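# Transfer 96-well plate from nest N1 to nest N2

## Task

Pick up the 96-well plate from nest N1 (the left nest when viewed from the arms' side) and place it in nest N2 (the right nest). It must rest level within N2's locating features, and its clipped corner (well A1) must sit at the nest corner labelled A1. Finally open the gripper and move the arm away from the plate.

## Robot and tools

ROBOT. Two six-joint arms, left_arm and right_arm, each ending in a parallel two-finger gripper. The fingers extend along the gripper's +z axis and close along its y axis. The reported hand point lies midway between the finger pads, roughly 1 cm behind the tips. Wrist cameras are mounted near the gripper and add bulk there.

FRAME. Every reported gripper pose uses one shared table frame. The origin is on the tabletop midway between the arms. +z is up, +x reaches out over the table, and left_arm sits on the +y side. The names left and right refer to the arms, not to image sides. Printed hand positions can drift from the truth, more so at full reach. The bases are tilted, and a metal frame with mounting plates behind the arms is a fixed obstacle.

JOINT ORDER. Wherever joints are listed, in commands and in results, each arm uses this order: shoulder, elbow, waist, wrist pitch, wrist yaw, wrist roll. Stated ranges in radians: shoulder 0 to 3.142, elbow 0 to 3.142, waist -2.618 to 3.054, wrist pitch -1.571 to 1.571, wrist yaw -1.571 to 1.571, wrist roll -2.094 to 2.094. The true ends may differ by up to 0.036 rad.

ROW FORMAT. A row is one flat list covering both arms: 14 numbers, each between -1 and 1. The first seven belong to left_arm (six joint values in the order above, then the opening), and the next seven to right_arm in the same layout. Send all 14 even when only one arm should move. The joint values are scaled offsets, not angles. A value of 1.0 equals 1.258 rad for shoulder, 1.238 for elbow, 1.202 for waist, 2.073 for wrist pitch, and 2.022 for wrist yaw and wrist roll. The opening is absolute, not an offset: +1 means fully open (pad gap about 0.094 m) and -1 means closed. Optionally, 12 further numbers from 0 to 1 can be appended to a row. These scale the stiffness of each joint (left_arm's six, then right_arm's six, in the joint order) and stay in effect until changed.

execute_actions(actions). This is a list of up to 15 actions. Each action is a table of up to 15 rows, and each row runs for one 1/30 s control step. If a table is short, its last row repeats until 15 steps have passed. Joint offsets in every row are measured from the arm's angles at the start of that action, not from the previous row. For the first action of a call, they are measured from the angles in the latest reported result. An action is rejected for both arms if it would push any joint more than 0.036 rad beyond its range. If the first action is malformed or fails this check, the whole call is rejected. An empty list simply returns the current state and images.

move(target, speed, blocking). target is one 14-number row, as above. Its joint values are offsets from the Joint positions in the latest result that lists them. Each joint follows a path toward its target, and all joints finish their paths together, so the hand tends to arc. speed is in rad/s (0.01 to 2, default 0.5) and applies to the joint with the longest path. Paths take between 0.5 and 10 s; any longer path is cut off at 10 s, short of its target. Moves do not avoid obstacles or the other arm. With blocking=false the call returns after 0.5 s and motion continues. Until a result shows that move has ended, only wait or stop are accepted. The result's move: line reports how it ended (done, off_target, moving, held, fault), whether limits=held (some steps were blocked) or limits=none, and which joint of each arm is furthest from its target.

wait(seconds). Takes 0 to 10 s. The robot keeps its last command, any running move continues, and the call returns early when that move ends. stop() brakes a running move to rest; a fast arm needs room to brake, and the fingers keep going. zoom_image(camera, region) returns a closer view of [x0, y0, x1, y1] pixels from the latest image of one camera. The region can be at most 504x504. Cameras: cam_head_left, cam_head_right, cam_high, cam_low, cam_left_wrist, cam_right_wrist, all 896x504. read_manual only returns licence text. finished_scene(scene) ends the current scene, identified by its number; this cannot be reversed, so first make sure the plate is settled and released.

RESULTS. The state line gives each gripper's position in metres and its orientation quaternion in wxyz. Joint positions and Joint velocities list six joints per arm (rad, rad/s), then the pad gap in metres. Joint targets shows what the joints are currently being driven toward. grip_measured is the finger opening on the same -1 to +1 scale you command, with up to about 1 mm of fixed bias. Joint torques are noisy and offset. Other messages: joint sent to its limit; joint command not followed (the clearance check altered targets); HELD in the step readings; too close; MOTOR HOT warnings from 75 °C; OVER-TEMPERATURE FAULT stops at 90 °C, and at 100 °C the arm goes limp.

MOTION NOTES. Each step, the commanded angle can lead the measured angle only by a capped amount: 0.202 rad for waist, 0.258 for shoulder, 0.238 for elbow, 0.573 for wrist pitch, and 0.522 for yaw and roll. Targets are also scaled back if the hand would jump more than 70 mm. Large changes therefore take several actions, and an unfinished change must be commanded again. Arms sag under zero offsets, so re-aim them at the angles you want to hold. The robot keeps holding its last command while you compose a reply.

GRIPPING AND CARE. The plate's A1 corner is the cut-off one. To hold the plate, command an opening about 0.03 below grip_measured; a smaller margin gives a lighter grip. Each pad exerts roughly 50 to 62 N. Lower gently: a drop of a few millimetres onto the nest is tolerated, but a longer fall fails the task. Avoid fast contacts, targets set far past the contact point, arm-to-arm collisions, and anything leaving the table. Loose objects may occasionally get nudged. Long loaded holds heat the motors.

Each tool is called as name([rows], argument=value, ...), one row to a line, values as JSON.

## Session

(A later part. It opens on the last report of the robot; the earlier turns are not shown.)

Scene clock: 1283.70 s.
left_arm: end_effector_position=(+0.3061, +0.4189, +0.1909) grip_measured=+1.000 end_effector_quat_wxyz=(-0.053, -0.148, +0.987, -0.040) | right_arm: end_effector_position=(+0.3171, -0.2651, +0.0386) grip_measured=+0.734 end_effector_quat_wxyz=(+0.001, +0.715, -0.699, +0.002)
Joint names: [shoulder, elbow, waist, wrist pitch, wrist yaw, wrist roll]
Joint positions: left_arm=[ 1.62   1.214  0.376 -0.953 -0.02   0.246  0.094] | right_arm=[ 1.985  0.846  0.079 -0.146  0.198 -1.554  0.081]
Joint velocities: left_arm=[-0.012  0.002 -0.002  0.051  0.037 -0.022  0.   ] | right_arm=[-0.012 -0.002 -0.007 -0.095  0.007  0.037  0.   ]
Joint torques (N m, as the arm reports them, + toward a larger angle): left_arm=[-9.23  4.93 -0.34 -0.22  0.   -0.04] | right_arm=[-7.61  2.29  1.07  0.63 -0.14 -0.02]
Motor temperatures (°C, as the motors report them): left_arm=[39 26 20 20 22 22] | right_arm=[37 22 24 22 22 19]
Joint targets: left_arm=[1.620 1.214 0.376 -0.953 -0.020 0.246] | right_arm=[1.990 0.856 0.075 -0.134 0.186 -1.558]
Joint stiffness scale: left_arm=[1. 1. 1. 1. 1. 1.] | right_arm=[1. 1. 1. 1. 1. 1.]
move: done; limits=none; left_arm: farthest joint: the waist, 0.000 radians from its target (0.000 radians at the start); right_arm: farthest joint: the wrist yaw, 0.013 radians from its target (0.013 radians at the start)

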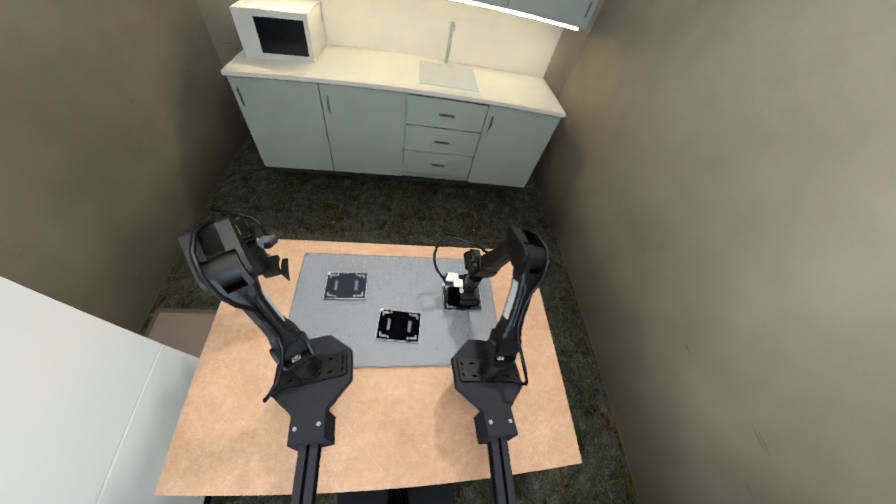

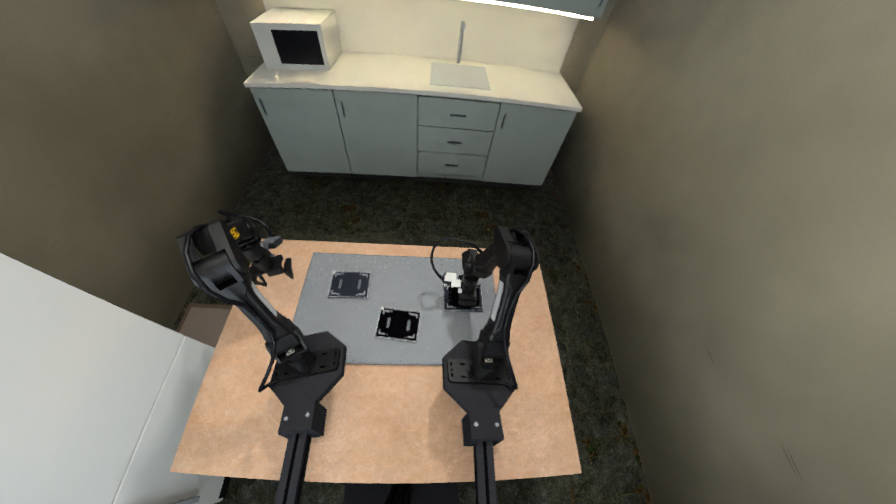

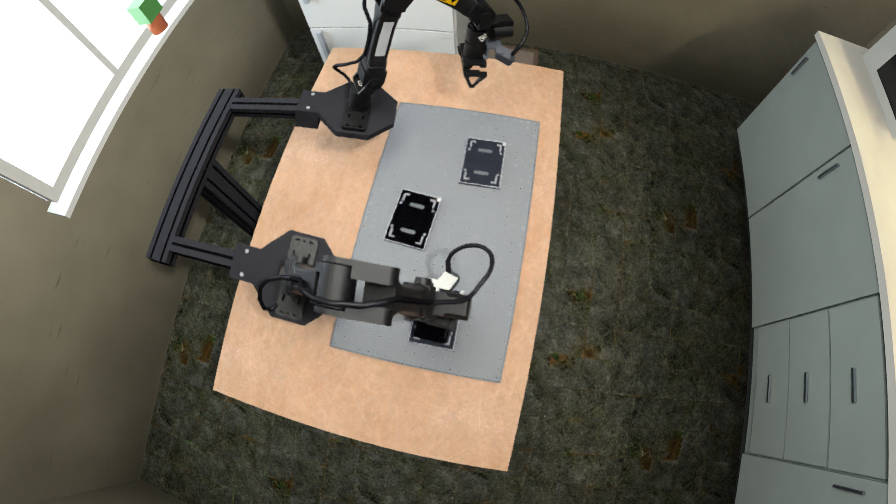

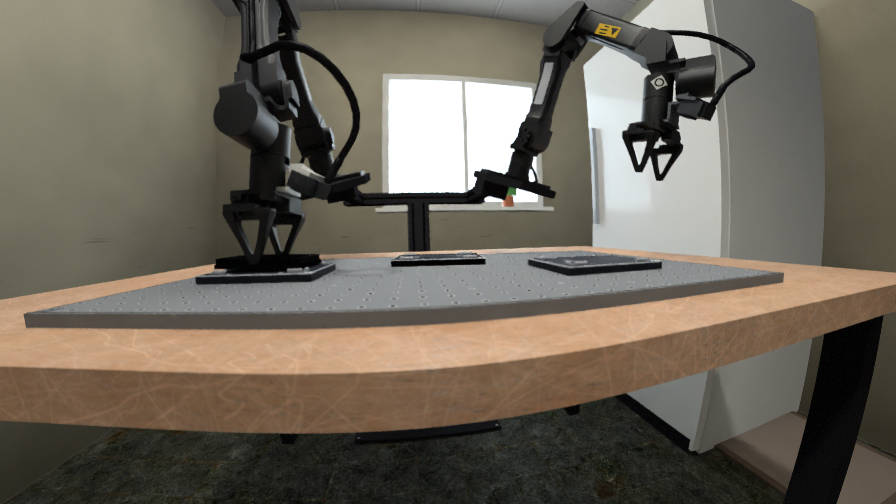

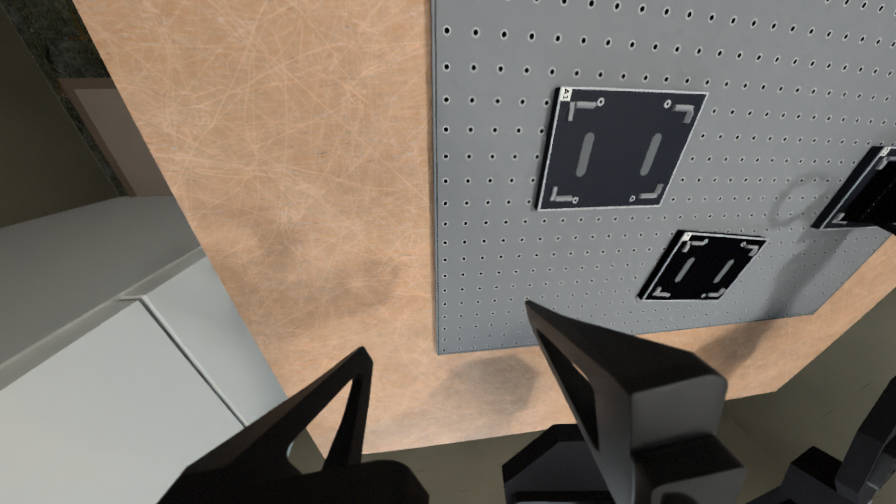

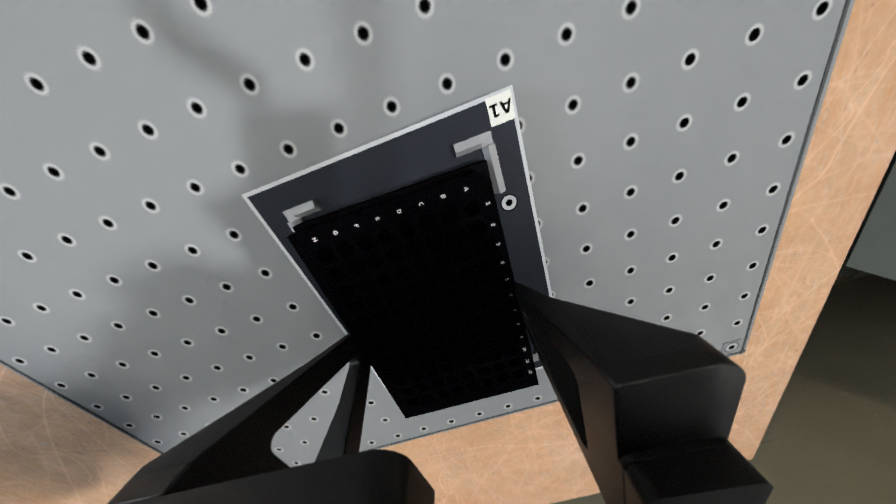

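move(target=[0,0,0,0,0,0,1,0.0105,0.008,-0.003,0.010,-0.006,-0.002,0.71], speed=0.015)

zoom_image(camera="cam_right_wrist", region=[240,70,560,250])

zoom_image(camera="cam_low", region=[180,220,360,321])

Scene clock: 1302.27 s.
left_arm: end_effector_position=(+0.3061, +0.4189, +0.1909) grip_measured=+1.000 end_effector_quat_wxyz=(-0.053, -0.148, +0.987, -0.040) | right_arm: end_effector_position=(+0.3190, -0.2651, +0.0386) grip_measured=+0.734 end_effector_quat_wxyz=(-0.002, +0.714, -0.700, +0.004)
Joint names: [shoulder, elbow, waist, wrist pitch, wrist yaw, wrist roll]
Joint positions: left_arm=[ 1.62   1.214  0.376 -0.953 -0.02   0.246  0.094] | right_arm=[ 1.985  0.846  0.079 -0.138  0.198 -1.554  0.081]
Joint velocities: left_arm=[ 0.002 -0.012  0.007 -0.007  0.037  0.022  0.   ] | right_arm=[-0.002 -0.002 -0.007  0.051  0.037 -0.022 -0.   ]
Joint torques (N m, as the arm reports them, + toward a larger angle): left_arm=[-9.24  4.94 -0.34 -0.22  0.   -0.04] | right_arm=[-6.94  2.26  1.06  0.66 -0.14 -0.02]
Motor temperatures (°C, as the motors report them): left_arm=[39 26 20 20 22 22] | right_arm=[37 22 24 22 22 19]
Joint targets: left_arm=[1.620 1.214 0.376 -0.953 -0.020 0.246] | right_arm=[1.999 0.856 0.075 -0.125 0.186 -1.558]
Joint stiffness scale: left_arm=[1. 1. 1. 1. 1. 1.] | right_arm=[1. 1. 1. 1. 1. 1.]
move: done; limits=none; left_arm: farthest joint: the waist, 0.000 radians from its target (0.000 radians at the start); right_arm: farthest joint: the shoulder, 0.013 radians from its target (0.013 radians at the start)

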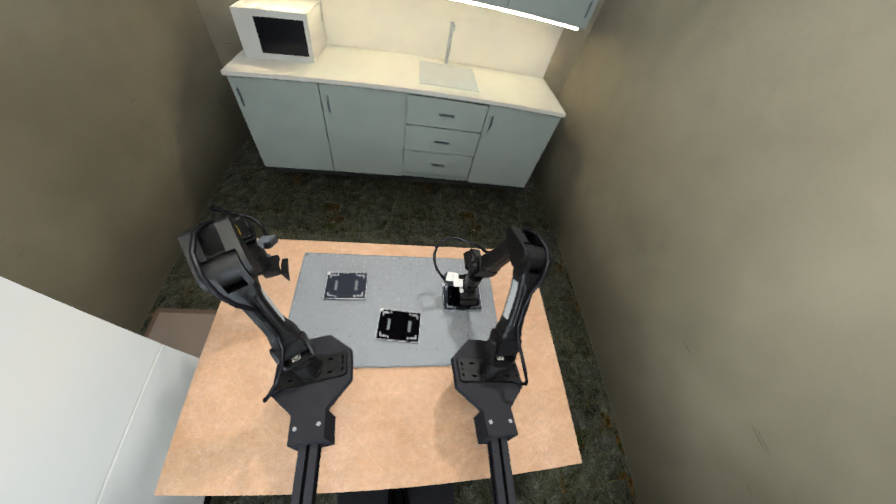

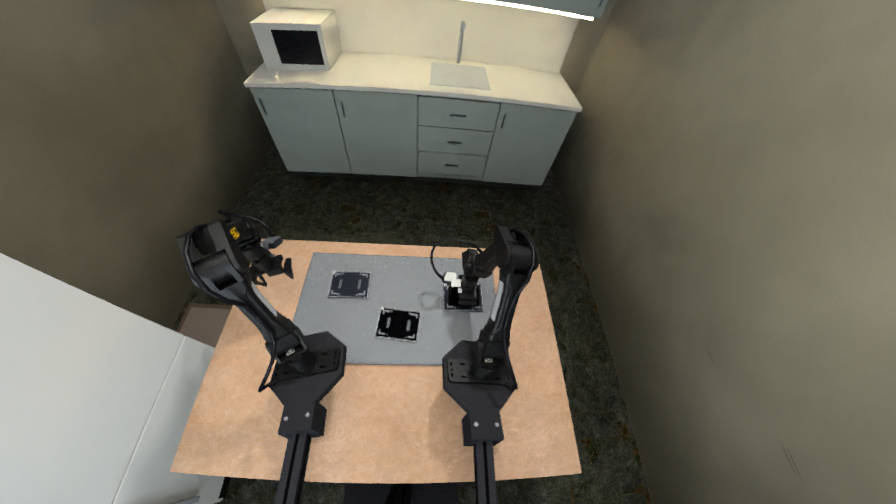

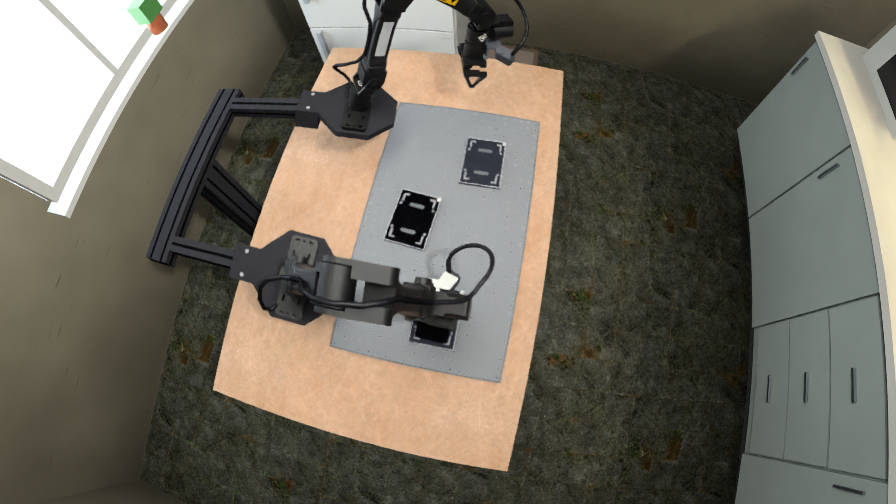

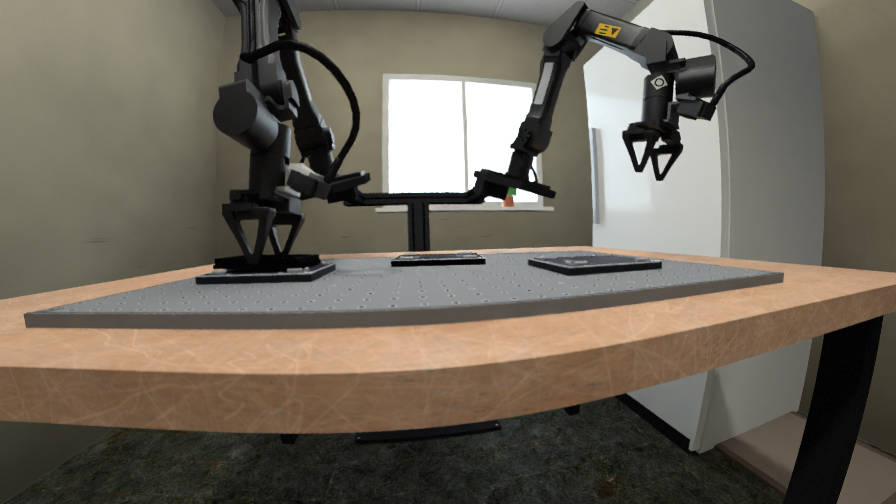

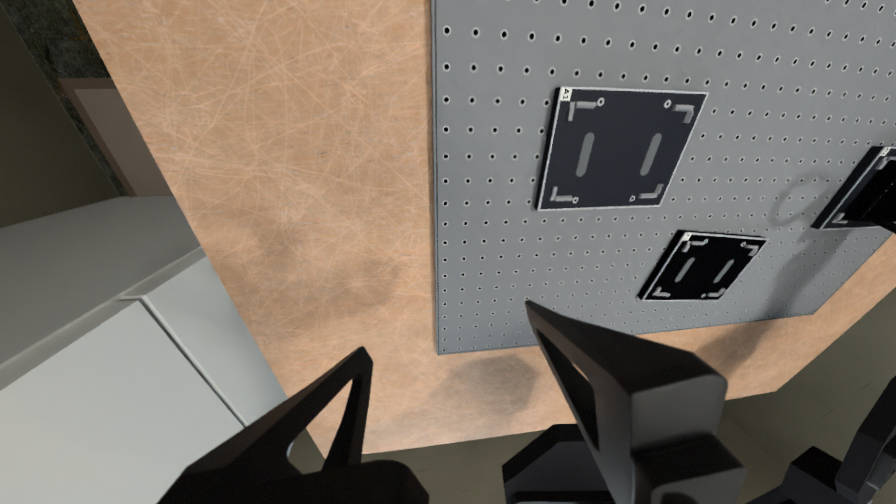

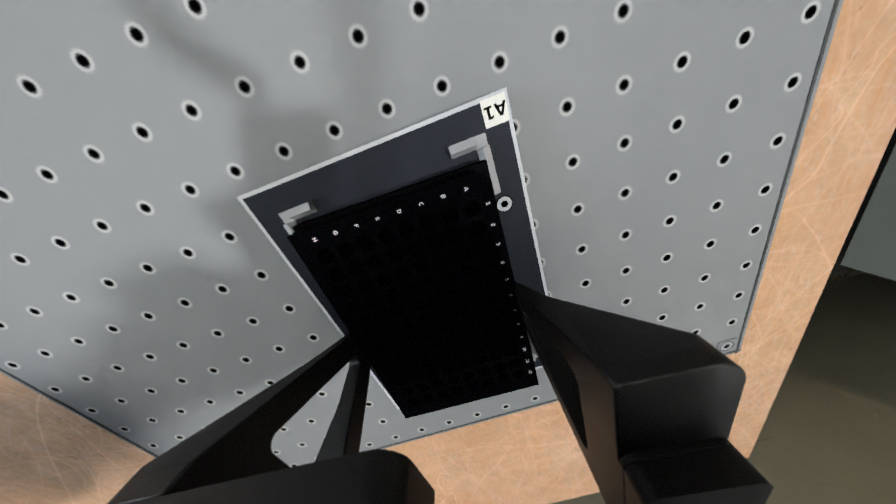

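Region (240, 70, 560, 250) of cam_right_wrist's 896x504 image, scaled by 1.575, with more detail than that image has; it fills the top 284 rows of this view, and the rest is white.

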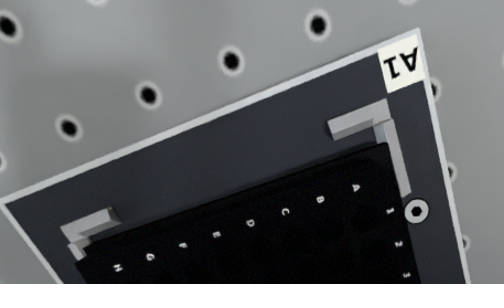

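Region (180, 220, 360, 321) of cam_low's 896x504 image, scaled by 2.800, with more detail than that image has; it fills the top 283 rows of this view, and the rest is white.

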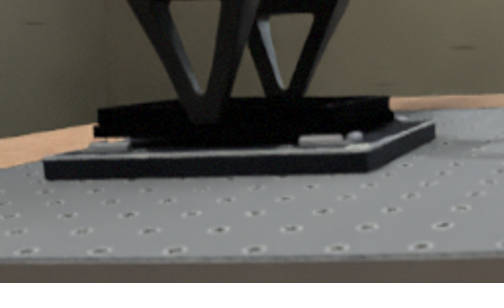

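execute_actions([
  [[0,0,0,0,0,0,1,0.004,0.008,-0.003,-0.006,-0.006,-0.002,0.71],[0,0,0,0,0,0,1,0.004,0.008,-0.003,-0.008,-0.006,-0.002,0.71]],
])

Scene clock: 1313.20 s.
left_arm: end_effector_position=(+0.3061, +0.4189, +0.1909) grip_measured=+1.000 end_effector_quat_wxyz=(-0.053, -0.148, +0.987, -0.040) | right_arm: end_effector_position=(+0.3178, -0.2651, +0.0386) grip_measured=+0.734 end_effector_quat_wxyz=(-0.000, +0.715, -0.699, +0.003)
Joint names: [shoulder, elbow, waist, wrist pitch, wrist yaw, wrist roll]
Joint positions: left_arm=[ 1.62   1.214  0.376 -0.953 -0.02   0.246  0.094] | right_arm=[ 1.985  0.846  0.079 -0.143  0.198 -1.554  0.081]
Joint velocities: left_arm=[ 0.012 -0.002  0.012  0.051 -0.007  0.007  0.   ] | right_arm=[ 0.012 -0.002  0.007  0.022 -0.022  0.037  0.   ]
Joint torques (N m, as the arm reports them, + toward a larger angle): left_arm=[-9.24  4.93 -0.33 -0.22  0.   -0.04] | right_arm=[-7.57  2.32  1.08  0.37 -0.13 -0.02]
Motor temperatures (°C, as the motors report them): left_arm=[39 26 20 20 22 22] | right_arm=[37 22 24 22 22 19]
Joint targets: left_arm=[1.620 1.214 0.376 -0.953 -0.020 0.246] | right_arm=[1.990 0.856 0.075 -0.154 0.186 -1.558]
Joint stiffness scale: left_arm=[1. 1. 1. 1. 1. 1.] | right_arm=[1. 1. 1. 1. 1. 1.]
Step readings (joint positions):
0: left_arm=[1.620 1.214 0.376 -0.953 -0.020 0.246] | right_arm=[1.985 0.846 0.079 -0.138 0.198 -1.554]
1: left_arm=[1.620 1.214 0.376 -0.953 -0.020 0.246] | right_arm=[1.985 0.846 0.079 -0.138 0.198 -1.554]
2: left_arm=[1.620 1.214 0.376 -0.953 -0.020 0.246] | right_arm=[1.985 0.846 0.079 -0.139 0.198 -1.554]
4: left_arm=[1.620 1.214 0.376 -0.953 -0.020 0.246] | right_arm=[1.985 0.846 0.079 -0.140 0.198 -1.554]
8: left_arm=[1.620 1.214 0.376 -0.953 -0.020 0.246] | right_arm=[1.985 0.846 0.079 -0.142 0.198 -1.554]
15: Joint positions above

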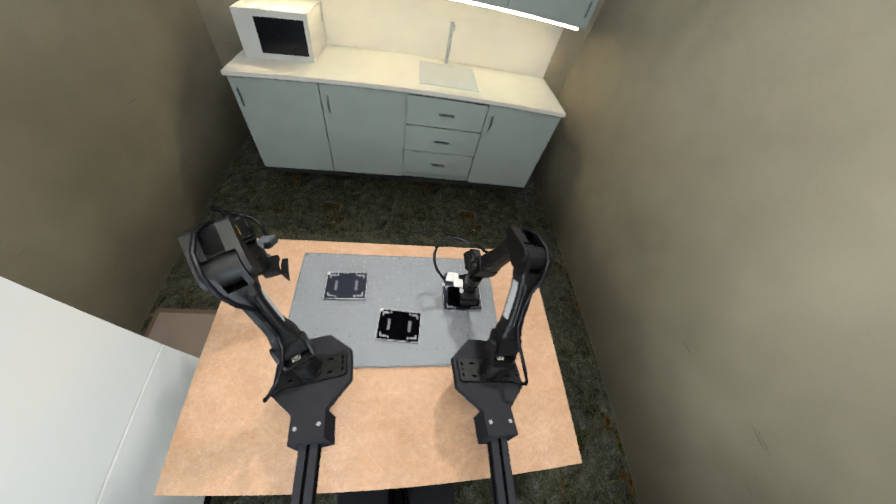

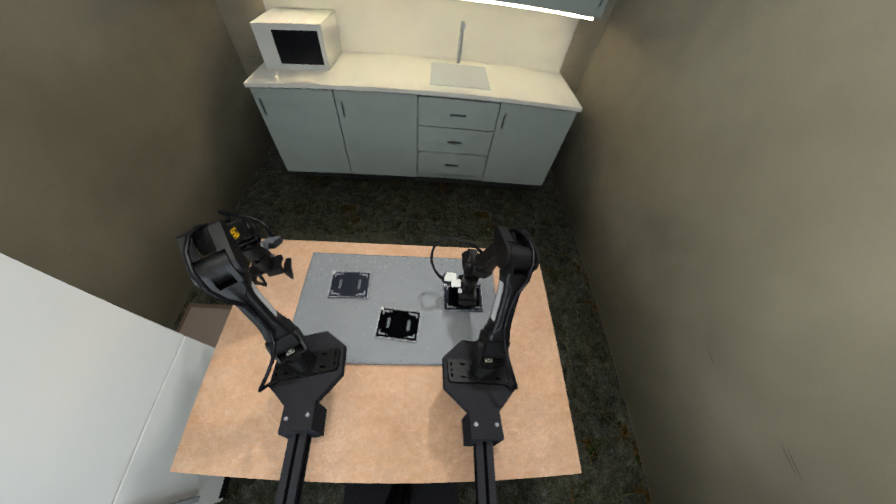

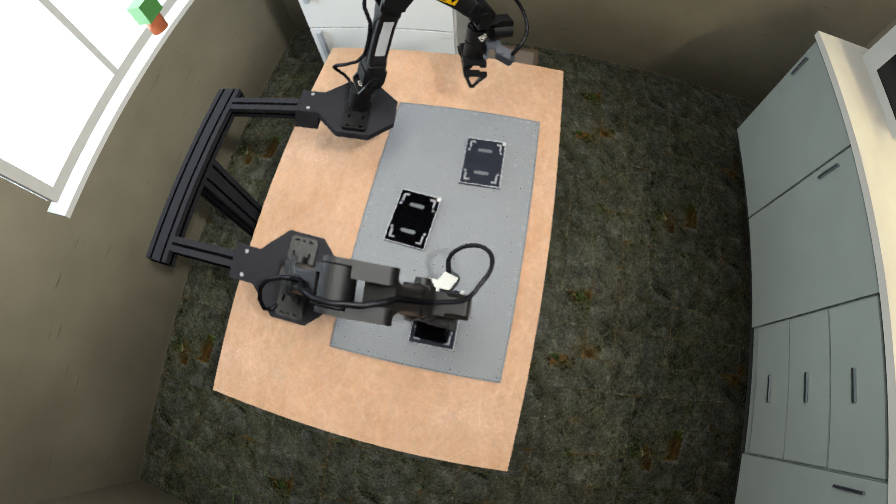

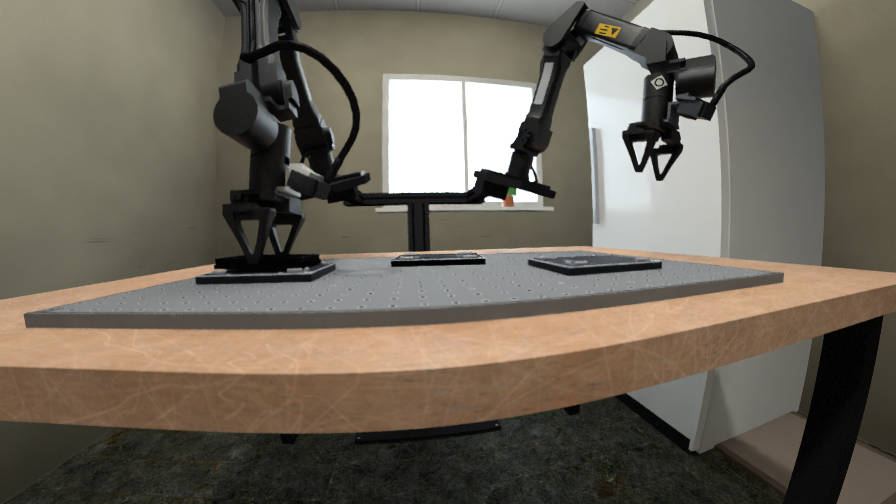

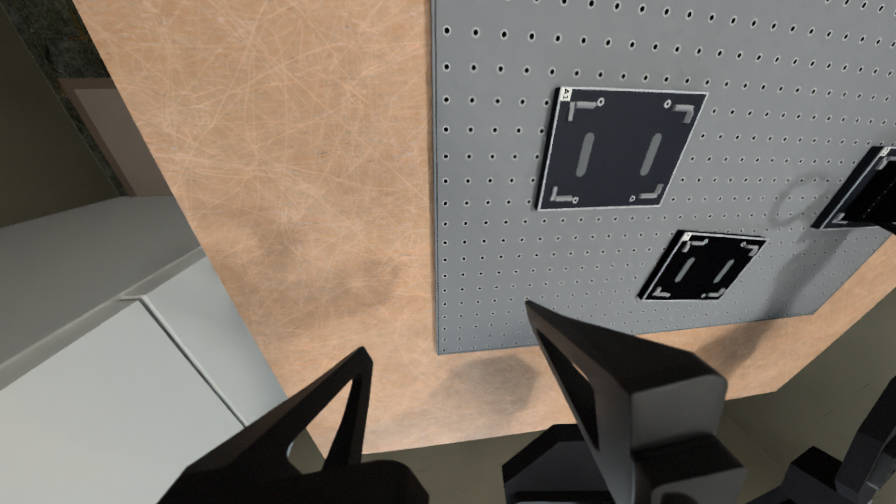

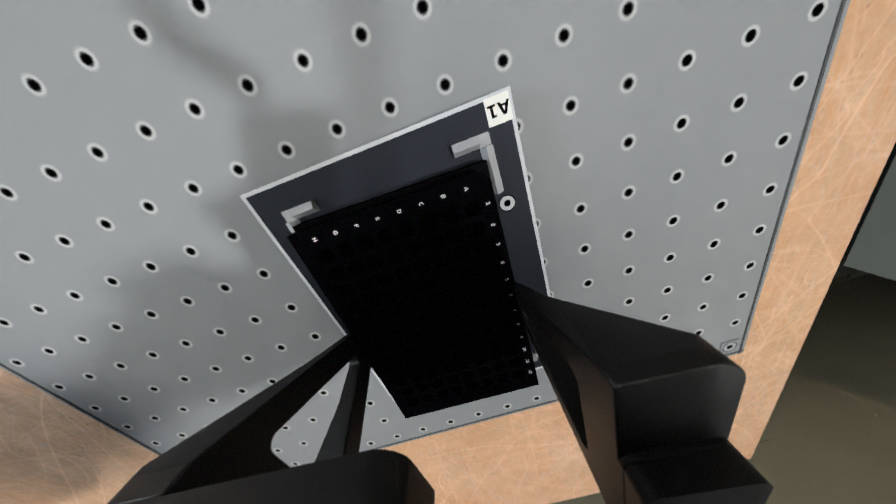

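execute_actions([
  [[0,0,0,0,0,0,1,0.008,0.008,-0.003,0.004,-0.006,-0.002,0.71],[0,0,0,0,0,0,1,0.0135,0.008,-0.003,0.008,-0.006,-0.002,0.71],[0,0,0,0,0,0,1,0.0135,0.008,-0.003,0.012,-0.006,-0.002,0.71]],
])

zoom_image(camera="cam_right_wrist", region=[240,70,560,250])

zoom_image(camera="cam_low", region=[180,220,360,321])

Scene clock: 1329.27 s.
left_arm: end_effector_position=(+0.3061, +0.4189, +0.1909) grip_measured=+1.000 end_effector_quat_wxyz=(-0.053, -0.148, +0.987, -0.040) | right_arm: end_effector_position=(+0.3174, -0.2647, +0.0367) grip_measured=+0.734 end_effector_quat_wxyz=(-0.000, +0.715, -0.699, +0.003)
Joint names: [shoulder, elbow, waist, wrist pitch, wrist yaw, wrist roll]
Joint positions: left_arm=[ 1.62   1.214  0.376 -0.953 -0.02   0.246  0.094] | right_arm=[ 1.993  0.846  0.079 -0.136  0.198 -1.554  0.081]
Joint velocities: left_arm=[-0.012 -0.007  0.007 -0.037 -0.007 -0.051  0.   ] | right_arm=[-0.017 -0.007  0.002 -0.051  0.007  0.022 -0.001]
Joint torques (N m, as the arm reports them, + toward a larger angle): left_arm=[-9.23  4.93 -0.34 -0.22  0.   -0.04] | right_arm=[-7.19  2.23  1.09  0.7  -0.13 -0.02]
Motor temperatures (°C, as the motors report them): left_arm=[39 26 20 20 22 22] | right_arm=[37 22 24 22 22 19]
Joint targets: left_arm=[1.620 1.214 0.376 -0.953 -0.020 0.246] | right_arm=[2.002 0.856 0.075 -0.118 0.186 -1.558]
Joint stiffness scale: left_arm=[1. 1. 1. 1. 1. 1.] | right_arm=[1. 1. 1. 1. 1. 1.]
Step readings (joint positions):
0: left_arm=[1.620 1.214 0.376 -0.953 -0.020 0.246] | right_arm=[1.985 0.846 0.079 -0.143 0.198 -1.554]
1: left_arm=[1.620 1.214 0.376 -0.953 -0.020 0.246] | right_arm=[1.985 0.846 0.079 -0.143 0.198 -1.554]
2: left_arm=[1.620 1.214 0.376 -0.953 -0.020 0.246] | right_arm=[1.987 0.846 0.079 -0.142 0.198 -1.554]
4: left_arm=[1.620 1.214 0.376 -0.953 -0.020 0.246] | right_arm=[1.991 0.846 0.079 -0.136 0.198 -1.554]
8: left_arm=[1.620 1.214 0.376 -0.953 -0.020 0.246] | right_arm=[1.993 0.846 0.079 -0.136 0.198 -1.554]
15: Joint positions above

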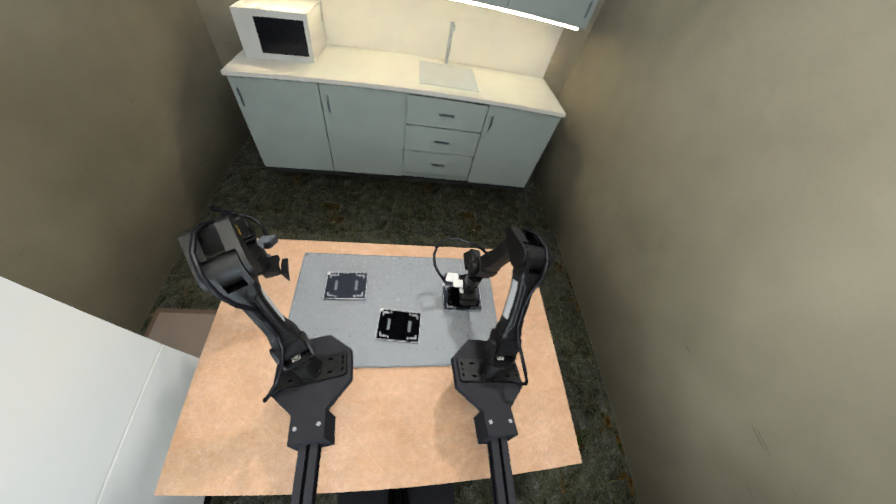

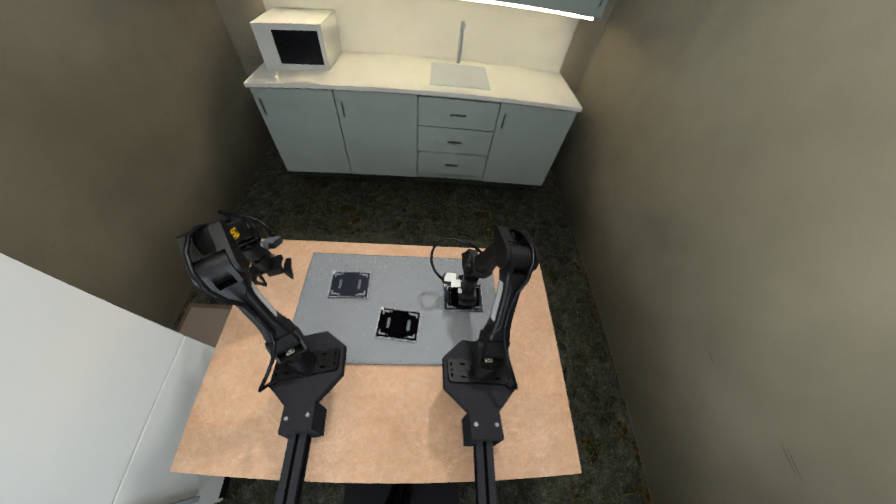

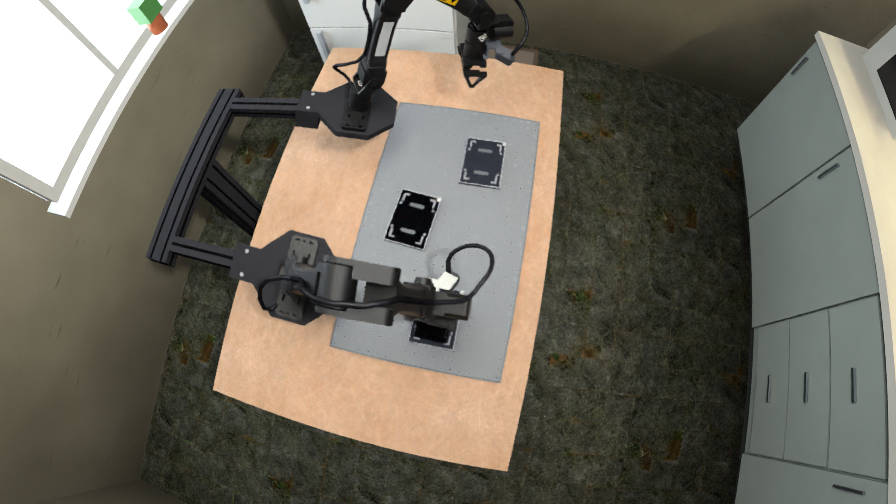

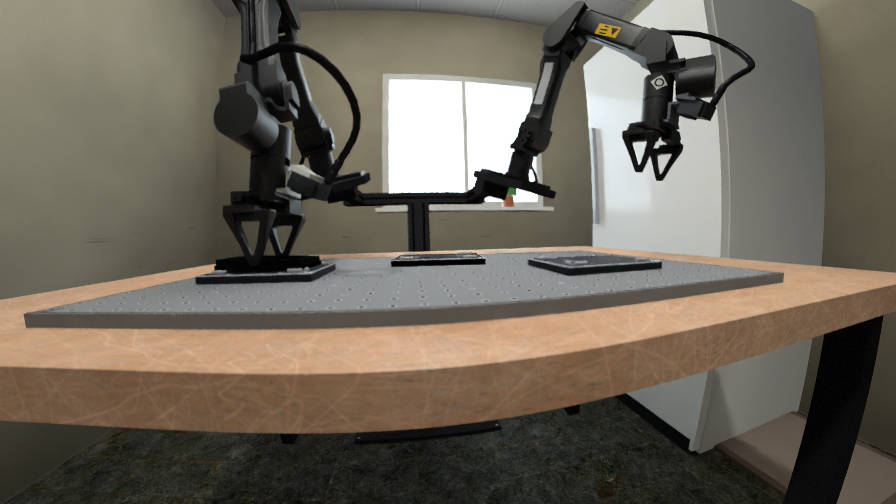

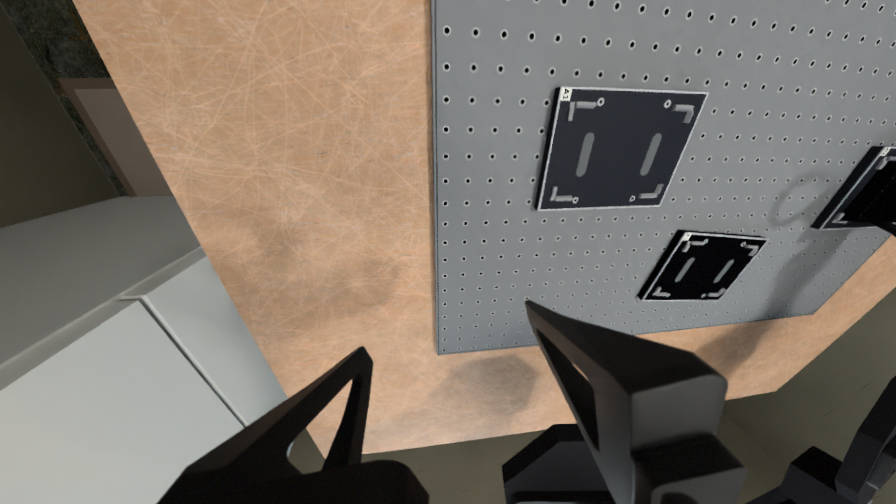

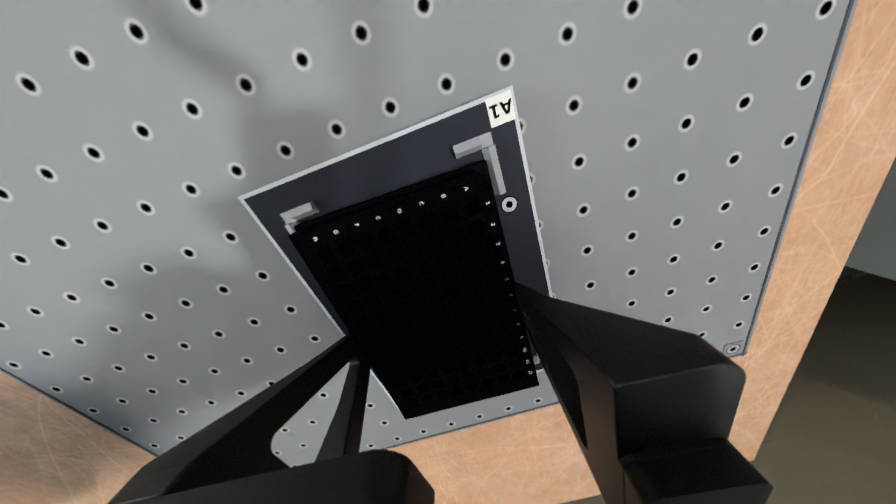

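Region (240, 70, 560, 250) of cam_right_wrist's 896x504 image, scaled by 1.575, with more detail than that image has; it fills the top 284 rows of this view, and the rest is white.

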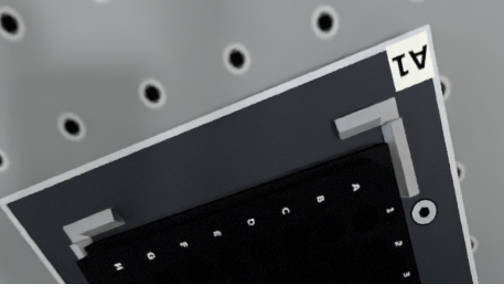

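Region (180, 220, 360, 321) of cam_low's 896x504 image, scaled by 2.800, with more detail than that image has; it fills the top 283 rows of this view, and the rest is white.

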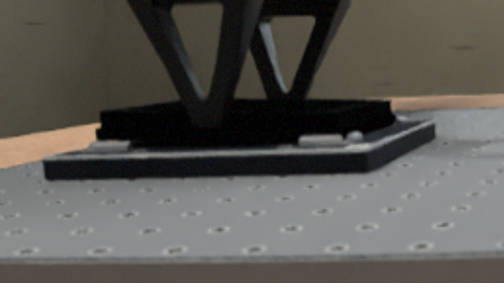

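execute_actions(actions=[])

Scene clock: 1350.70 s.
left_arm: end_effector_position=(+0.3061, +0.4189, +0.1909) grip_measured=+1.000 end_effector_quat_wxyz=(-0.053, -0.148, +0.987, -0.040) | right_arm: end_effector_position=(+0.3174, -0.2647, +0.0367) grip_measured=+0.734 end_effector_quat_wxyz=(-0.000, +0.715, -0.699, +0.003)
Joint names: [shoulder, elbow, waist, wrist pitch, wrist yaw, wrist roll]
Joint positions: left_arm=[ 1.62   1.214  0.376 -0.953 -0.02   0.246  0.094] | right_arm=[ 1.993  0.846  0.079 -0.136  0.198 -1.554  0.081]
Joint velocities: left_arm=[ 0.002 -0.007  0.007 -0.095  0.081 -0.037  0.   ] | right_arm=[-0.012 -0.002  0.007  0.066 -0.022 -0.037  0.001]
Joint torques (N m, as the arm reports them, + toward a larger angle): left_arm=[-9.23  4.93 -0.33 -0.22  0.   -0.04] | right_arm=[-7.25  2.26  1.08  0.69 -0.13 -0.02]
Motor temperatures (°C, as the motors report them): left_arm=[39 26 20 20 22 22] | right_arm=[36 22 24 22 22 19]
Joint targets: left_arm=[1.620 1.214 0.376 -0.953 -0.020 0.246] | right_arm=[2.002 0.856 0.075 -0.118 0.186 -1.558]
Joint stiffness scale: left_arm=[1. 1. 1. 1. 1. 1.] | right_arm=[1. 1. 1. 1. 1. 1.]

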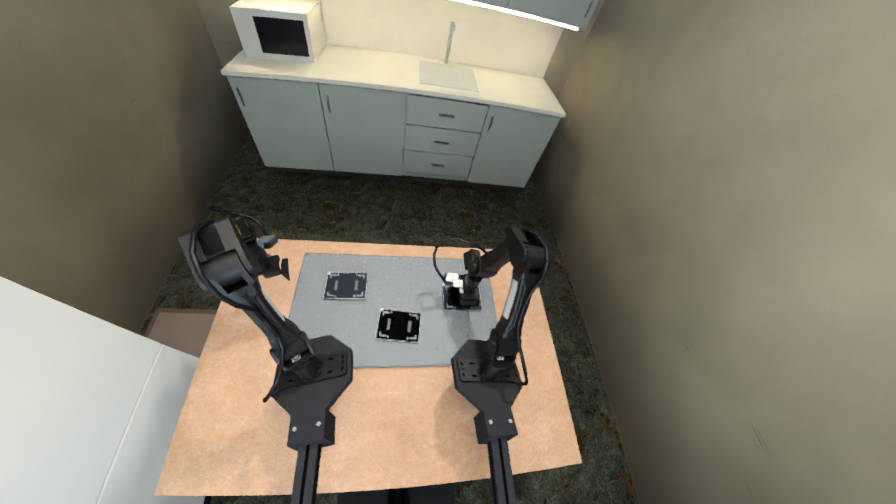

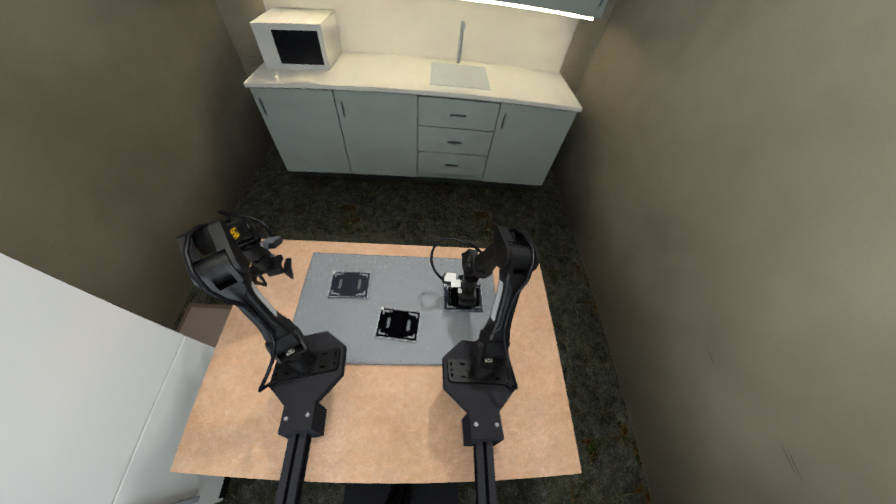

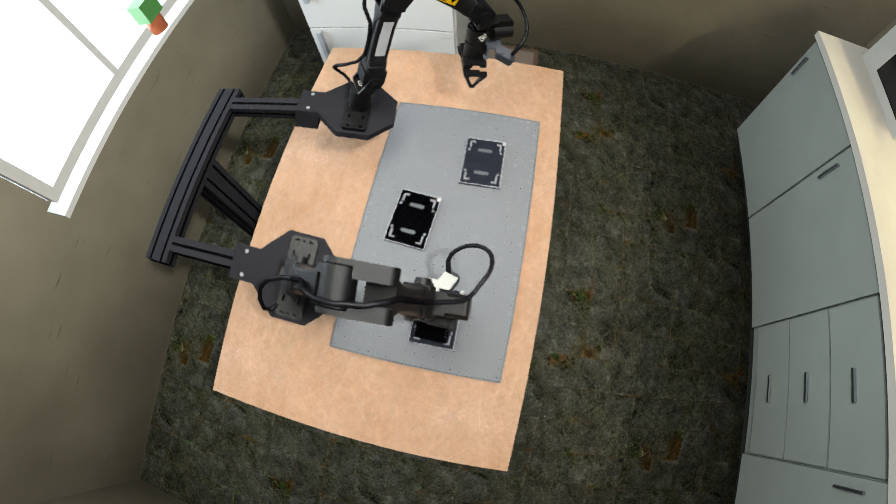

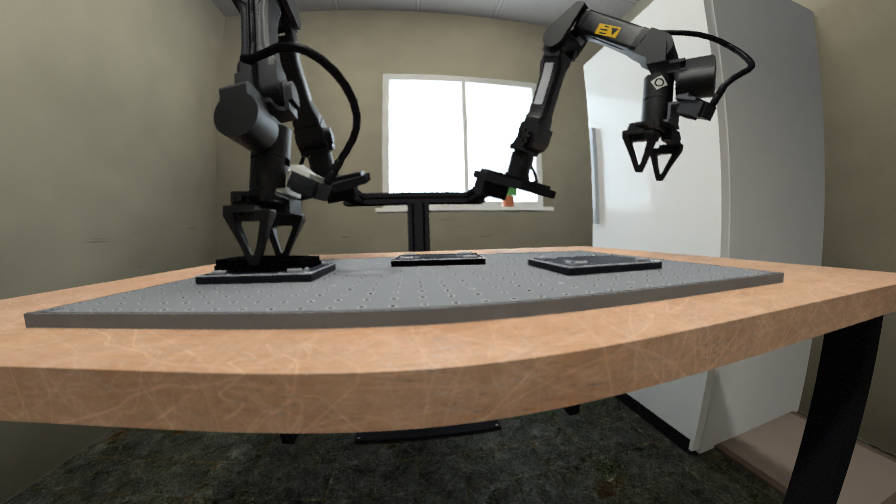

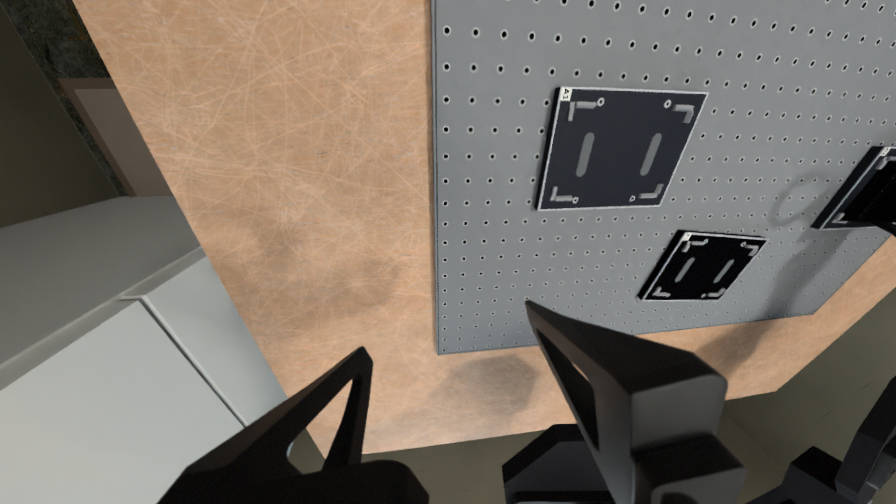

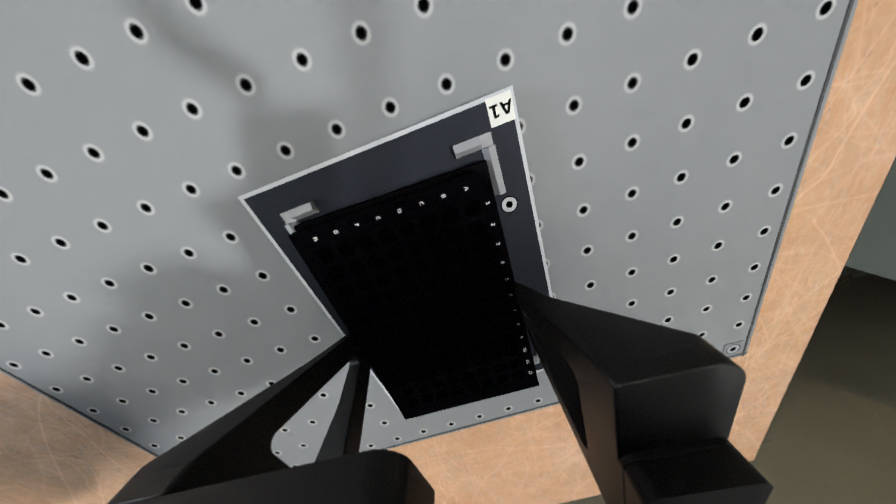

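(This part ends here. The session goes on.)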